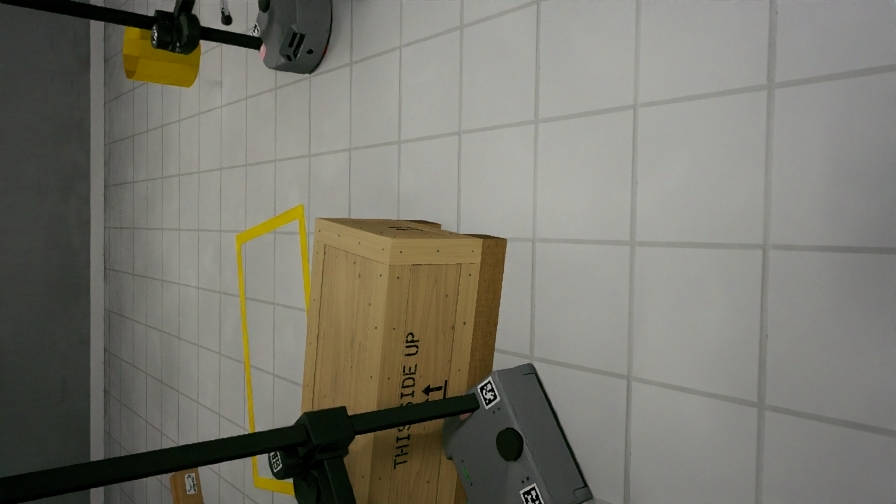

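>>> execute_actions:
  actions:
    - {"r1":{"base":{"translate_m":0.06},"joints":{"arm_m":0.2}},"r2":{"base":{"rotate_rad":-0.47}},"r3":{"base":{"rotate_rad":-0.03}}}
  cameras: []

>>> execute_actions:
  actions:
    - {"r1":{"base":{"rotate_rad":-0.55}},"r2":{"base":{"translate_m":-1.0}},"r3":{"base":{"translate_m":-0.5}}}
  cameras: []

>>> execute_actions:
  actions:
    - {"r1":{"base":{"translate_m":0.22}},"r2":{"base":{"translate_m":-0.43}}}
  cameras: []

>>> execute_actions:
  actions:
    - {"r2":{"base":{"rotate_rad":1.12},"joints":{"lift_m":0.36,"arm_m":0.1}}}
  cameras: ["r2_nav_camera","r3_nav_camera"]

Scene clock: 523.87 s.
r1.base_odometry: x=+2.266 y=-0.043 heading=+2.214 (m, m, rad; r1's odometry frame)
r1.turned_by_wheels: +0.000 (rad since the last result)
r1.turned_by_imu: +0.001 (rad since the last result)
r1.base_tilt: forward=-1.9 right=-0.5 (deg)
r1.lidar_m: 1.21 3.17 3.12 0.35 0.30 0.30 0.34 1.68 1.65 1.77 2.60 1.22
r1.head_depth_mm: 2419 2027 1737 1522 955 898 1065 / 2344 1986 1711 1065 955 882 1086 / 2359 1975 1698 1065 965 - 1073 / 2355 1949 1689 1055 986 - 1061 / 2265 1952 1676 1474 1285 - 1053 / 2117 1937 1674 1473 1310 1222 1059 / 1911 1915 1665 1456 1305 1203 1072
r1.base_status: done
r1.joint_positions: lift_m=+0.360 arm_m=+0.200 wrist_yaw_rad=+3.200 wrist_pitch_rad=-0.418 wrist_roll_rad=+0.017 gripper_m=+0.005 head_pan_rad=-3.135 head_tilt_rad=-1.091
r1.joint_status: all done
r1.motor_effort: left_wheel=+1(27) right_wheel=+0(55) lift_m=+22(22) arm_m=-2(2) wrist_yaw_rad=+1(0) wrist_pitch_rad=+7(7) wrist_roll_rad=+0(0) gripper_m=+0(1) head_pan_rad=-1(1) head_tilt_rad=-4(4) (%)
r1.hand_pose: x=-0.0343 y=-0.1212 z=+0.3727 quat_wxyz=(+0.128, +0.693, +0.166, +0.690) (m; r1's base frame)
r1.wrist_depth_mm: - 651 687 675 - - - / 394 432 488 661 - - - / 371 438 534 734 - - - / 384 459 593 804 886 902 889 / 418 488 - - 708 719 708 / 443 496 - - 596 603 618 / 461 511 - - 536 533 526
r2.base_odometry: x=-1.387 y=-1.664 heading=-2.495 (m, m, rad; r2's odometry frame)
r2.turned_by_wheels: -0.470 (rad since the last result)
r2.turned_by_imu: -0.477 (rad since the last result)
r2.base_tilt: forward=-1.0 right=+1.9 (deg)
r2.lidar_m: 1.81 2.12 1.13 1.15 3.36 2.93 1.41 1.12 2.54 3.47 2.07 1.81
r2.head_depth_mm: 1953 1740 1570 1430 1320 - 1134 / 1945 1723 1562 1419 1313 1239 1125 / 1899 1710 1550 1415 1335 - 1111 / 1890 1693 1540 1410 1333 - 1101 / 1806 1682 1526 1401 1301 - 1100 / 1564 1647 1522 1391 1279 - 1087 / 1373 1525 1514 1386 1277 1197 1093
r2.base_status: done
r2.joint_positions: lift_m=+0.281 arm_m=+0.000 wrist_yaw_rad=+3.200 wrist_pitch_rad=-0.417 wrist_roll_rad=-0.020 gripper_m=+0.005 head_pan_rad=-3.135 head_tilt_rad=-1.096
r2.joint_status: not commanded
r2.motor_effort: left_wheel=+3(13) right_wheel=-2(5) lift_m=+13(13) arm_m=-1(1) wrist_yaw_rad=+0(0) wrist_pitch_rad=+6(6) wrist_roll_rad=+0(0) gripper_m=-1(0) head_pan_rad=-3(2) head_tilt_rad=-2(2) (%)
r2.hand_pose: x=-0.0344 y=+0.0796 z=+0.2936 quat_wxyz=(+0.125, +0.680, +0.168, +0.703) (m; r2's base frame)
r2.wrist_depth_mm: - - - - - - - / - - - - - - - / - - - 971 934 907 881 / 823 788 765 739 729 711 684 / 637 630 616 - 585 575 566 / 532 527 537 - 504 488 480 / 460 - - - - 421 415
r3.base_odometry: x=-1.365 y=+0.252 heading=+1.242 (m, m, rad; r3's odometry frame)
r3.turned_by_wheels: -0.030 (rad since the last result)
r3.turned_by_imu: -0.030 (rad since the last result)
r3.base_tilt: forward=-0.7 right=+1.3 (deg)
r3.lidar_m: 3.08 3.16 2.80 2.64 2.72 2.65 1.39 1.20 2.22 2.10 2.15 2.84
r3.head_depth_mm: - 3150 2537 2039 1667 1408 1223 / - 3548 2620 2039 1668 1419 1226 / - 3681 2636 2030 1681 1417 1222 / - 3662 2423 1843 1677 1412 1224 / - 3682 1904 1760 1663 1420 1225 / - 3723 1887 1711 1625 1414 1225 / - 3362 1398 1750 1558 1423 1226
r3.base_status: done
r3.joint_positions: lift_m=+0.250 arm_m=+0.001 wrist_yaw_rad=+3.199 wrist_pitch_rad=-0.415 wrist_roll_rad=+0.020 gripper_m=+0.005 head_pan_rad=-3.133 head_tilt_rad=-0.625
r3.joint_status: not commanded
r3.motor_effort: left_wheel=+1(5) right_wheel=+1(4) lift_m=+24(24) arm_m=-2(2) wrist_yaw_rad=+1(0) wrist_pitch_rad=+5(5) wrist_roll_rad=-1(0) gripper_m=-1(1) head_pan_rad=-5(4) head_tilt_rad=+2(2) (%)
r3.hand_pose: x=-0.0342 y=+0.0784 z=+0.2636 quat_wxyz=(+0.128, +0.694, +0.165, +0.689) (m; r3's base frame)
r3.wrist_depth_mm: - - - - - - - / - - - - - - - / 795 794 792 795 795 792 792 / 624 626 623 623 629 624 624 / 518 520 541 - 519 523 522 / 450 - - - 442 441 446 / - - - - - 387 384
pictures: none
No camera images: the call's "cameras" was empty. Leave "cameras" out to get every camera's image.

Scene clock: 528.90 s.
r1.base_odometry: x=+2.266 y=-0.043 heading=+1.664 (m, m, rad; r1's odometry frame)
r1.turned_by_wheels: -0.550 (rad since the last result)
r1.turned_by_imu: -0.552 (rad since the last result)
r1.base_tilt: forward=-1.9 right=-0.4 (deg)
r1.lidar_m: 4.23 0.78 3.17 3.10 0.36 0.30 0.30 0.33 1.68 1.65 1.75 2.53
r1.head_depth_mm: 2407 2034 1671 1073 957 935 1106 / 2254 1227 1497 1061 952 1095 1094 / 2349 1831 1512 1058 961 - 1068 / 2353 1962 1701 1057 964 - 1058 / 2287 1949 1677 1044 979 - 1049 / 2279 1943 1669 1039 983 1220 1059 / 2258 1914 1673 1414 1186 1205 1064
r1.base_status: done
r1.joint_positions: lift_m=+0.360 arm_m=+0.200 wrist_yaw_rad=+3.200 wrist_pitch_rad=-0.418 wrist_roll_rad=+0.017 gripper_m=+0.005 head_pan_rad=-3.135 head_tilt_rad=-1.091
r1.joint_status: not commanded
r1.motor_effort: left_wheel=+2(5) right_wheel=-2(7) lift_m=+22(22) arm_m=-2(2) wrist_yaw_rad=+0(0) wrist_pitch_rad=+7(7) wrist_roll_rad=+0(0) gripper_m=+0(1) head_pan_rad=-1(1) head_tilt_rad=-4(4) (%)
r1.hand_pose: x=-0.0343 y=-0.1211 z=+0.3727 quat_wxyz=(+0.128, +0.693, +0.166, +0.690) (m; r1's base frame)
r1.wrist_depth_mm: 643 657 - - - - - / 395 460 652 - - - - / 330 444 695 - - 884 781 / 341 457 733 864 857 823 665 / 349 474 - - 711 723 714 / 356 435 - - 605 602 617 / 360 427 - - 533 528 530
r2.base_odometry: x=-0.589 y=-1.061 heading=-2.495 (m, m, rad; r2's odometry frame)
r2.turned_by_wheels: +0.000 (rad since the last result)
r2.turned_by_imu: -0.001 (rad since the last result)
r2.base_tilt: forward=-1.2 right=+1.8 (deg)
r2.lidar_m: 2.78 1.70 1.78 3.38 2.25 1.97 1.97 0.52 0.48 0.48 3.16 2.77
r2.head_depth_mm: 1881 1735 1564 1435 1319 - 1137 / 1904 1718 1555 1426 1314 1243 1126 / 1908 1710 1558 1419 1332 - 1114 / 1896 1703 1536 1410 1327 - 1101 / 1889 1686 1526 1400 1312 - 1097 / 1866 1678 1224 1352 1278 - 1092 / 1851 1668 1074 1117 1252 1192 1093
r2.base_status: done
r2.joint_positions: lift_m=+0.281 arm_m=+0.000 wrist_yaw_rad=+3.200 wrist_pitch_rad=-0.417 wrist_roll_rad=-0.020 gripper_m=+0.005 head_pan_rad=-3.135 head_tilt_rad=-1.096
r2.joint_status: not commanded
r2.motor_effort: left_wheel=+3(9) right_wheel=-1(7) lift_m=+13(13) arm_m=-1(1) wrist_yaw_rad=+0(0) wrist_pitch_rad=+6(6) wrist_roll_rad=+0(0) gripper_m=-1(1) head_pan_rad=-3(2) head_tilt_rad=-2(2) (%)
r2.hand_pose: x=-0.0344 y=+0.0796 z=+0.2936 quat_wxyz=(+0.125, +0.680, +0.168, +0.703) (m; r2's base frame)
r2.wrist_depth_mm: - - - - - - - / - - - - - - - / - - - 967 945 900 875 / 803 792 770 754 731 710 689 / 648 631 610 - 593 578 562 / 537 524 537 - 511 493 478 / 456 - - - - 424 416
r3.base_odometry: x=-1.526 y=-0.222 heading=+1.242 (m, m, rad; r3's odometry frame)
r3.turned_by_wheels: +0.000 (rad since the last result)
r3.turned_by_imu: -0.002 (rad since the last result)
r3.base_tilt: forward=-0.7 right=+1.2 (deg)
r3.lidar_m: 3.57 3.65 2.76 2.61 2.69 3.58 0.89 0.77 2.25 2.13 2.18 2.87
r3.head_depth_mm: - 3275 2604 2023 1670 1420 1221 / - 3484 2650 2041 1678 1411 1226 / - 3716 2656 2058 1657 1415 1222 / - 3658 2632 1929 1591 1426 1227 / - 3518 2072 1470 1301 1420 1228 / - 3779 2546 1470 1323 1377 1225 / - 3720 2637 1474 1279 1215 1201
r3.base_status: done
r3.joint_positions: lift_m=+0.250 arm_m=+0.001 wrist_yaw_rad=+3.199 wrist_pitch_rad=-0.415 wrist_roll_rad=+0.020 gripper_m=+0.005 head_pan_rad=-3.133 head_tilt_rad=-0.625
r3.joint_status: not commanded
r3.motor_effort: left_wheel=+2(6) right_wheel=-1(9) lift_m=+24(24) arm_m=-2(2) wrist_yaw_rad=+1(0) wrist_pitch_rad=+5(5) wrist_roll_rad=+0(0) gripper_m=-2(1) head_pan_rad=-4(4) head_tilt_rad=+3(4) (%)
r3.hand_pose: x=-0.0342 y=+0.0784 z=+0.2636 quat_wxyz=(+0.128, +0.694, +0.165, +0.689) (m; r3's base frame)
r3.wrist_depth_mm: - - - - - - - / - - - - - - - / 800 802 792 786 787 785 797 / 629 629 629 628 621 633 619 / 519 521 541 - 520 518 519 / 453 - - - 443 444 441 / - - - - - 385 385
pictures: none
No camera images: the call's "cameras" was empty. Leave "cameras" out to get every camera's image.

Scene clock: 532.17 s.
r1.base_odometry: x=+2.245 y=+0.176 heading=+1.664 (m, m, rad; r1's odometry frame)
r1.turned_by_wheels: +0.000 (rad since the last result)
r1.turned_by_imu: +0.001 (rad since the last result)
r1.base_tilt: forward=-1.9 right=-0.4 (deg)
r1.lidar_m: 4.03 0.60 0.61 3.09 0.61 0.51 0.51 0.58 1.69 1.67 1.76 2.55
r1.head_depth_mm: 2414 2009 1735 1067 1301 1271 1108 / 2397 1995 1720 1066 1281 1248 1091 / 2382 1977 1208 1073 1289 - 1070 / 2342 1927 1196 1096 1321 - 1063 / 1282 1602 1190 1093 1310 - 1055 / 2280 1889 1185 1098 1310 1218 1058 / 2264 1922 1652 1396 1304 1205 1066
r1.base_status: done
r1.joint_positions: lift_m=+0.360 arm_m=+0.200 wrist_yaw_rad=+3.200 wrist_pitch_rad=-0.418 wrist_roll_rad=+0.017 gripper_m=+0.005 head_pan_rad=-3.135 head_tilt_rad=-1.091
r1.joint_status: not commanded
r1.motor_effort: left_wheel=+1(6) right_wheel=-3(4) lift_m=+22(23) arm_m=-2(2) wrist_yaw_rad=+0(0) wrist_pitch_rad=+7(7) wrist_roll_rad=+0(0) gripper_m=+1(0) head_pan_rad=-1(1) head_tilt_rad=-4(4) (%)
r1.hand_pose: x=-0.0343 y=-0.1211 z=+0.3727 quat_wxyz=(+0.128, +0.693, +0.166, +0.690) (m; r1's base frame)
r1.wrist_depth_mm: 648 - - - - - 521 / 554 - - - - - 610 / 562 750 - - - 773 - / 576 753 869 885 796 645 802 / 582 707 - - 728 697 702 / 576 615 - - 597 609 615 / 529 543 - - 528 524 535
r2.base_odometry: x=-0.246 y=-0.802 heading=-2.495 (m, m, rad; r2's odometry frame)
r2.turned_by_wheels: +0.000 (rad since the last result)
r2.turned_by_imu: -0.001 (rad since the last result)
r2.base_tilt: forward=-1.1 right=+1.8 (deg)
r2.lidar_m: 3.18 2.05 3.47 3.00 1.79 1.56 1.56 0.33 0.30 0.31 0.39 3.17
r2.head_depth_mm: 1564 1716 1567 1431 1325 - 1138 / 1605 1737 1554 1426 1312 1240 1139 / 1670 1704 1551 1415 1336 - 1114 / 1739 1705 1539 1411 1325 - 1099 / 1779 1683 1535 1405 1299 - 1100 / 1806 1668 1508 1392 1273 - 1087 / 1828 1669 1514 1387 924 1058 1092
r2.base_status: done
r2.joint_positions: lift_m=+0.281 arm_m=+0.000 wrist_yaw_rad=+3.200 wrist_pitch_rad=-0.417 wrist_roll_rad=-0.020 gripper_m=+0.005 head_pan_rad=-3.135 head_tilt_rad=-1.096
r2.joint_status: not commanded
r2.motor_effort: left_wheel=+2(9) right_wheel=-2(7) lift_m=+13(13) arm_m=-1(1) wrist_yaw_rad=+0(0) wrist_pitch_rad=+7(6) wrist_roll_rad=+0(0) gripper_m=-1(1) head_pan_rad=-2(4) head_tilt_rad=-2(2) (%)
r2.hand_pose: x=-0.0344 y=+0.0796 z=+0.2936 quat_wxyz=(+0.125, +0.680, +0.168, +0.703) (m; r2's base frame)
r2.wrist_depth_mm: - - - - - - - / - - - - - - - / - - - 974 938 914 897 / 819 798 770 742 732 704 702 / 642 628 619 - 592 576 565 / 538 530 543 - 509 488 479 / 455 - - - - 426 415
r3.base_odometry: x=-1.526 y=-0.222 heading=+1.242 (m, m, rad; r3's odometry frame)
r3.turned_by_wheels: +0.000 (rad since the last result)
r3.turned_by_imu: +0.000 (rad since the last result)
r3.base_tilt: forward=-0.7 right=+1.2 (deg)
r3.lidar_m: 3.59 3.69 2.75 2.62 2.69 3.54 0.89 0.59 0.60 2.13 2.18 2.86
r3.head_depth_mm: - 3244 2611 2043 1662 1411 1224 / - 3438 2621 2041 1671 1409 1226 / - 3684 2614 2026 1663 1418 1228 / - 3706 2621 1911 1604 1416 1225 / - 3701 2620 1466 1298 1410 1223 / - 3702 2656 1471 1323 1411 1228 / - 3688 2449 1470 1351 1417 1036
r3.base_status: not commanded
r3.joint_positions: lift_m=+0.250 arm_m=+0.001 wrist_yaw_rad=+3.199 wrist_pitch_rad=-0.415 wrist_roll_rad=+0.020 gripper_m=+0.005 head_pan_rad=-3.133 head_tilt_rad=-0.625
r3.joint_status: not commanded
r3.motor_effort: left_wheel=+1(2) right_wheel=+0(0) lift_m=+24(24) arm_m=-2(2) wrist_yaw_rad=+1(0) wrist_pitch_rad=+5(5) wrist_roll_rad=+0(0) gripper_m=-2(1) head_pan_rad=-5(4) head_tilt_rad=+2(2) (%)
r3.hand_pose: x=-0.0342 y=+0.0784 z=+0.2636 quat_wxyz=(+0.128, +0.694, +0.165, +0.689) (m; r3's base frame)
r3.wrist_depth_mm: - - - - - - - / - - - - - - - / 782 795 788 788 783 797 794 / 632 622 625 634 632 627 623 / 520 518 534 - 521 517 523 / 452 - - - 447 444 444 / - - - - - 385 389
pictures: none
No camera images: the call's "cameras" was empty. Leave "cameras" out to get every camera's image.

Scene clock: 534.70 s.
r1.base_odometry: x=+2.245 y=+0.176 heading=+1.664 (m, m, rad; r1's odometry frame)
r1.turned_by_wheels: +0.000 (rad since the last result)
r1.turned_by_imu: +0.001 (rad since the last result)
r1.base_tilt: forward=-2.0 right=-0.3 (deg)
r1.lidar_m: 4.02 0.60 0.62 3.10 0.61 0.51 0.51 0.58 1.70 1.66 1.77 2.55
r1.head_depth_mm: 2439 2013 1734 1073 1295 1265 1102 / 2400 1992 1715 1064 1276 1249 1094 / 2345 1844 1200 1081 1293 - 1068 / 2347 1886 1194 1085 1326 - 1061 / 2250 1591 1191 1089 1311 - 1052 / 2250 1907 1178 1101 1306 1230 1059 / 2267 1916 1664 1387 1309 1209 1066
r1.base_status: not commanded
r1.joint_positions: lift_m=+0.360 arm_m=+0.200 wrist_yaw_rad=+3.200 wrist_pitch_rad=-0.418 wrist_roll_rad=+0.017 gripper_m=+0.005 head_pan_rad=-3.135 head_tilt_rad=-1.091
r1.joint_status: not commanded
r1.motor_effort: left_wheel=+2(2) right_wheel=-3(3) lift_m=+22(23) arm_m=-2(2) wrist_yaw_rad=+0(0) wrist_pitch_rad=+7(7) wrist_roll_rad=+0(0) gripper_m=-2(0) head_pan_rad=-1(1) head_tilt_rad=-4(4) (%)
r1.hand_pose: x=-0.0343 y=-0.1211 z=+0.3727 quat_wxyz=(+0.128, +0.693, +0.166, +0.690) (m; r1's base frame)
r1.wrist_depth_mm: 661 - - - - - 514 / 550 - - - - - 604 / 562 753 - - - 755 - / 571 770 867 902 803 660 812 / 575 709 - - 728 697 695 / 582 612 - - 612 601 614 / 514 546 - - 523 522 526
r2.base_odometry: x=-0.246 y=-0.802 heading=-1.375 (m, m, rad; r2's odometry frame)
r2.turned_by_wheels: +1.120 (rad since the last result)
r2.turned_by_imu: +1.135 (rad since the last result)
r2.base_tilt: forward=-1.3 right=+1.8 (deg)
r2.lidar_m: 3.49 2.71 1.72 1.56 1.56 0.32 0.30 0.31 0.42 3.15 3.19 2.05
r2.head_depth_mm: 1941 1742 1561 1437 1316 - 1129 / 1926 1727 1567 1422 1327 - 1132 / 1902 1702 1551 1006 958 - 1114 / 1798 1702 1089 1000 955 - 1101 / 1291 1622 1085 994 986 - 1095 / 1785 1462 1078 985 1087 - 1100 / 1021 1471 1071 985 1085 1169 1090
r2.base_status: done
r2.joint_positions: lift_m=+0.359 arm_m=+0.100 wrist_yaw_rad=+3.200 wrist_pitch_rad=-0.417 wrist_roll_rad=-0.020 gripper_m=+0.005 head_pan_rad=-3.135 head_tilt_rad=-1.096
r2.joint_status: all done
r2.motor_effort: left_wheel=-2(12) right_wheel=+2(5) lift_m=+51(54) arm_m=+5(3) wrist_yaw_rad=+0(0) wrist_pitch_rad=+7(6) wrist_roll_rad=+0(0) gripper_m=-1(1) head_pan_rad=-2(2) head_tilt_rad=-2(1) (%)
r2.hand_pose: x=-0.0344 y=-0.0205 z=+0.3721 quat_wxyz=(+0.125, +0.680, +0.168, +0.703) (m; r2's base frame)
r2.wrist_depth_mm: - - - - - - - / - - - - - - - / 347 - - - - - - / 313 855 910 881 865 835 823 / 311 431 734 - 703 686 666 / 312 427 - - 603 577 569 / 310 399 - - - 504 492
r3.base_odometry: x=-1.526 y=-0.222 heading=+1.242 (m, m, rad; r3's odometry frame)
r3.turned_by_wheels: +0.000 (rad since the last result)
r3.turned_by_imu: +0.000 (rad since the last result)
r3.base_tilt: forward=-0.7 right=+1.3 (deg)
r3.lidar_m: 3.58 3.67 2.76 2.61 2.70 3.56 0.89 0.58 0.60 2.12 2.18 2.87
r3.head_depth_mm: - 3271 2598 2040 1671 1415 1222 / - 3463 2651 2034 1671 1412 1228 / - 3662 2631 2059 1678 1408 1229 / - 3724 2638 1929 1589 1418 1222 / - 3670 2634 1473 1300 1418 1229 / - 3700 2370 1475 1330 1418 1221 / - 3707 2347 1466 1344 1410 1042
r3.base_status: not commanded
r3.joint_positions: lift_m=+0.250 arm_m=+0.001 wrist_yaw_rad=+3.199 wrist_pitch_rad=-0.415 wrist_roll_rad=+0.020 gripper_m=+0.005 head_pan_rad=-3.133 head_tilt_rad=-0.625
r3.joint_status: not commanded
r3.motor_effort: left_wheel=+1(1) right_wheel=+0(0) lift_m=+24(24) arm_m=-2(2) wrist_yaw_rad=+0(0) wrist_pitch_rad=+5(5) wrist_roll_rad=+0(0) gripper_m=-1(1) head_pan_rad=-4(4) head_tilt_rad=+2(2) (%)
r3.hand_pose: x=-0.0342 y=+0.0784 z=+0.2636 quat_wxyz=(+0.128, +0.694, +0.165, +0.689) (m; r3's base frame)
r3.wrist_depth_mm: - - - - - - - / - - - - - - - / 792 781 793 791 789 787 790 / 626 625 628 628 623 624 635 / 514 521 539 - 520 517 521 / 450 - - - 445 449 442 / - - - - - 388 387
pictures: r2_nav_camera (sideways: a quarter turn counterclockwise sets it upright), r3_nav_camera (sideways: a quarter turn counterclockwise sets it upright)
Images, in order (width x height): r2_nav_camera 672x504, r3_nav_camera 672x504.

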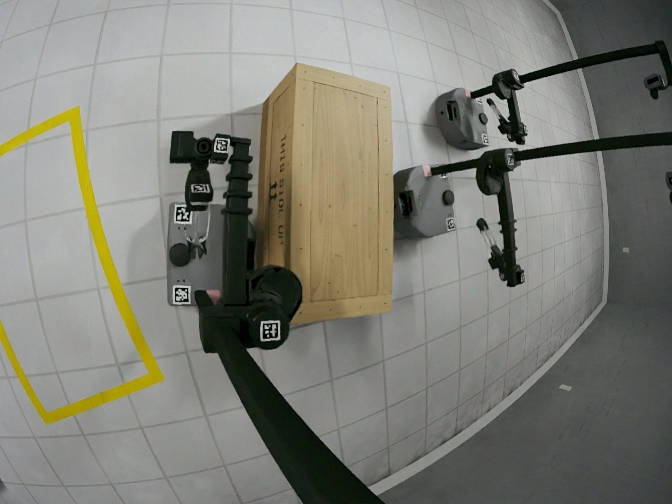

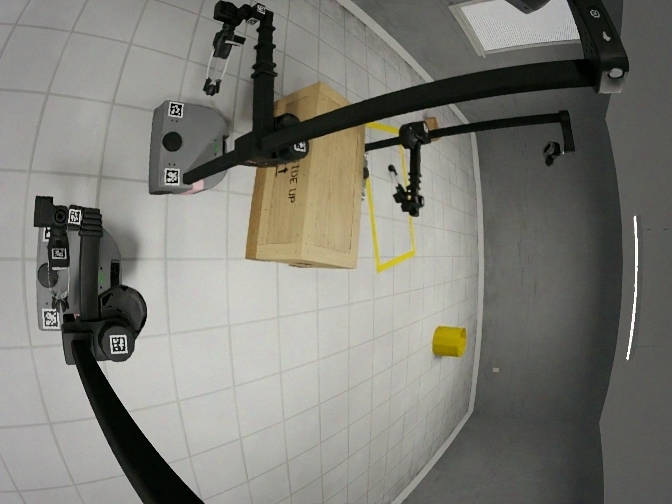

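>>> execute_actions:
  actions:
    - {"r2":{"base":{"translate_m":-0.22}},"r3":{"base":{"rotate_rad":0.13},"joints":{"head_tilt_rad":-0.9}}}
  cameras: ["r2_nav_camera","r3_nav_camera","r1_head_camera"]

Scene clock: 541.07 s.
r1.base_odometry: x=+2.245 y=+0.176 heading=+1.664 (m, m, rad; r1's odometry frame)
r1.turned_by_wheels: +0.000 (rad since the last result)
r1.turned_by_imu: +0.002 (rad since the last result)
r1.base_tilt: forward=-2.0 right=-0.4 (deg)
r1.lidar_m: 4.01 0.60 0.62 3.11 0.61 0.50 0.49 0.54 1.70 1.66 1.77 2.55
r1.head_depth_mm: 2395 2019 1735 1070 1291 1275 1110 / 2375 1992 1722 1062 1288 1247 1098 / 2358 1846 1201 1063 1275 - 1067 / 2341 1825 1193 1072 1295 - 1061 / 2334 1139 1188 1081 1297 - 1050 / 2118 1812 1182 1079 1296 1218 1057 / 2259 1914 1661 1391 1303 1205 1069
r1.base_status: not commanded
r1.joint_positions: lift_m=+0.360 arm_m=+0.200 wrist_yaw_rad=+3.200 wrist_pitch_rad=-0.418 wrist_roll_rad=+0.017 gripper_m=+0.005 head_pan_rad=-3.135 head_tilt_rad=-1.091
r1.joint_status: not commanded
r1.motor_effort: left_wheel=+3(1) right_wheel=-3(3) lift_m=+23(22) arm_m=-3(2) wrist_yaw_rad=+0(0) wrist_pitch_rad=+7(7) wrist_roll_rad=+0(0) gripper_m=-1(1) head_pan_rad=-1(2) head_tilt_rad=-3(3) (%)
r1.hand_pose: x=-0.0343 y=-0.1211 z=+0.3727 quat_wxyz=(+0.128, +0.693, +0.166, +0.690) (m; r1's base frame)
r1.wrist_depth_mm: 649 - - - - - 562 / 538 - - - - - 595 / 552 758 - - - 791 - / 551 762 872 885 801 655 658 / 563 714 - - 734 660 703 / 580 607 - - 612 617 601 / 528 541 - - 531 531 533
r2.base_odometry: x=-0.289 y=-0.586 heading=-1.375 (m, m, rad; r2's odometry frame)
r2.turned_by_wheels: +0.000 (rad since the last result)
r2.turned_by_imu: +0.056 (rad since the last result)
r2.base_tilt: forward=-1.2 right=+1.9 (deg)
r2.lidar_m: 3.52 2.46 1.65 1.52 1.54 0.29 0.28 0.28 0.38 3.19 3.23 2.11
r2.head_depth_mm: 1946 1737 1575 1433 1320 - 1133 / 1943 1720 1563 1425 1324 - 1125 / 1843 1718 1550 1002 948 - 1108 / 1237 1701 1545 997 953 - 1096 / 1776 1642 1396 995 951 - 1099 / 1067 1467 1371 990 964 - 1093 / 992 1612 1375 983 962 1174 1091
r2.base_status: translate_m off_target (by the wheels' count: -0.2196 of -0.2200)
r2.joint_positions: lift_m=+0.359 arm_m=+0.100 wrist_yaw_rad=+3.200 wrist_pitch_rad=-0.417 wrist_roll_rad=-0.020 gripper_m=+0.005 head_pan_rad=-3.135 head_tilt_rad=-1.095
r2.joint_status: not commanded
r2.on_its_own: left_wheel is at rest, and its effort (-74) is outside its rest range (-18 to +18); right_wheel is at rest, and its effort (-29) is outside its rest range (-18 to +18)
r2.motor_effort: left_wheel=-74(100) right_wheel=-29(51) lift_m=+50(51) arm_m=+5(5) wrist_yaw_rad=+0(2) wrist_pitch_rad=+6(6) wrist_roll_rad=+0(0) gripper_m=+0(1) head_pan_rad=-2(3) head_tilt_rad=-2(2) (%)
r2.hand_pose: x=-0.0343 y=-0.0205 z=+0.3721 quat_wxyz=(+0.125, +0.680, +0.168, +0.703) (m; r2's base frame)
r2.wrist_depth_mm: - - - - - - - / - - - - - - - / 333 - - - - - - / 282 391 914 890 866 844 819 / 280 387 735 - 696 684 666 / 281 387 - - 609 585 574 / 280 363 - - - 504 494
r3.base_odometry: x=-1.526 y=-0.222 heading=+1.372 (m, m, rad; r3's odometry frame)
r3.turned_by_wheels: +0.130 (rad since the last result)
r3.turned_by_imu: +0.127 (rad since the last result)
r3.base_tilt: forward=-0.7 right=+1.2 (deg)
r3.lidar_m: 3.58 3.49 2.66 2.62 2.79 3.28 0.89 0.59 0.60 2.13 2.25 3.27
r3.head_depth_mm: 2570 2118 1799 1558 1386 1236 1141 / 2558 2121 1802 1567 1386 1251 - / 2584 2121 1592 1537 1389 1265 - / 2585 2125 1296 1476 1391 1253 - / 2622 2139 1329 1487 1405 1244 1162 / 2474 1877 1334 1495 1206 1222 1147 / 1597 1681 1301 838 1230 1224 1132
r3.base_status: done
r3.joint_positions: lift_m=+0.250 arm_m=+0.001 wrist_yaw_rad=+3.199 wrist_pitch_rad=-0.415 wrist_roll_rad=+0.020 gripper_m=+0.005 head_pan_rad=-3.133 head_tilt_rad=-0.888
r3.joint_status: all done
r3.motor_effort: left_wheel=-2(7) right_wheel=+4(11) lift_m=+24(24) arm_m=-2(2) wrist_yaw_rad=+0(0) wrist_pitch_rad=+5(5) wrist_roll_rad=+0(1) gripper_m=-1(1) head_pan_rad=-4(5) head_tilt_rad=-8(34) (%)
r3.hand_pose: x=-0.0342 y=+0.0784 z=+0.2636 quat_wxyz=(+0.128, +0.694, +0.165, +0.689) (m; r3's base frame)
r3.wrist_depth_mm: - - - - - - - / - - - - - - - / 789 790 790 793 788 791 798 / 624 629 628 626 629 629 628 / 515 519 532 - 517 522 520 / 449 - - - 441 440 446 / - - - - - 386 387
pictures: r1_head_camera (sideways: a quarter turn clockwise sets it upright), r2_nav_camera (sideways: a quarter turn counterclockwise sets it upright), r3_nav_camera (sideways: a quarter turn counterclockwise sets it upright)
Images, in order (width x height): r1_head_camera 896x504, r2_nav_camera 672x504, r3_nav_camera 672x504.

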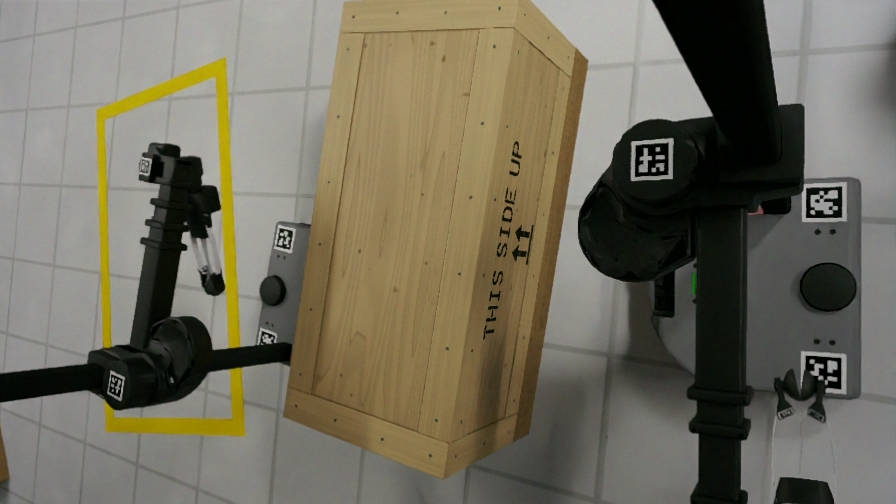

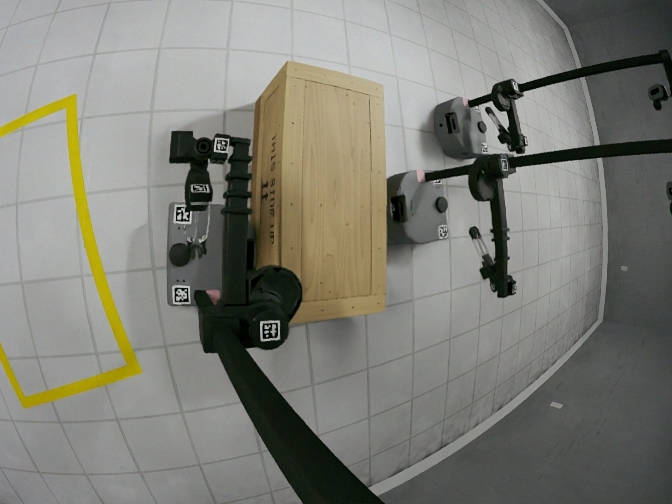

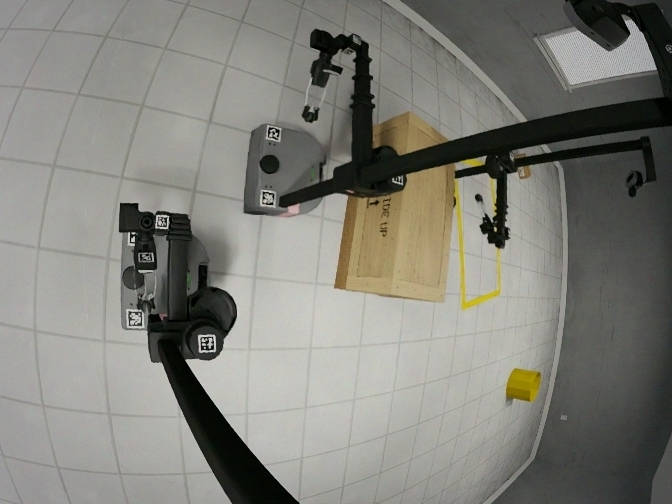

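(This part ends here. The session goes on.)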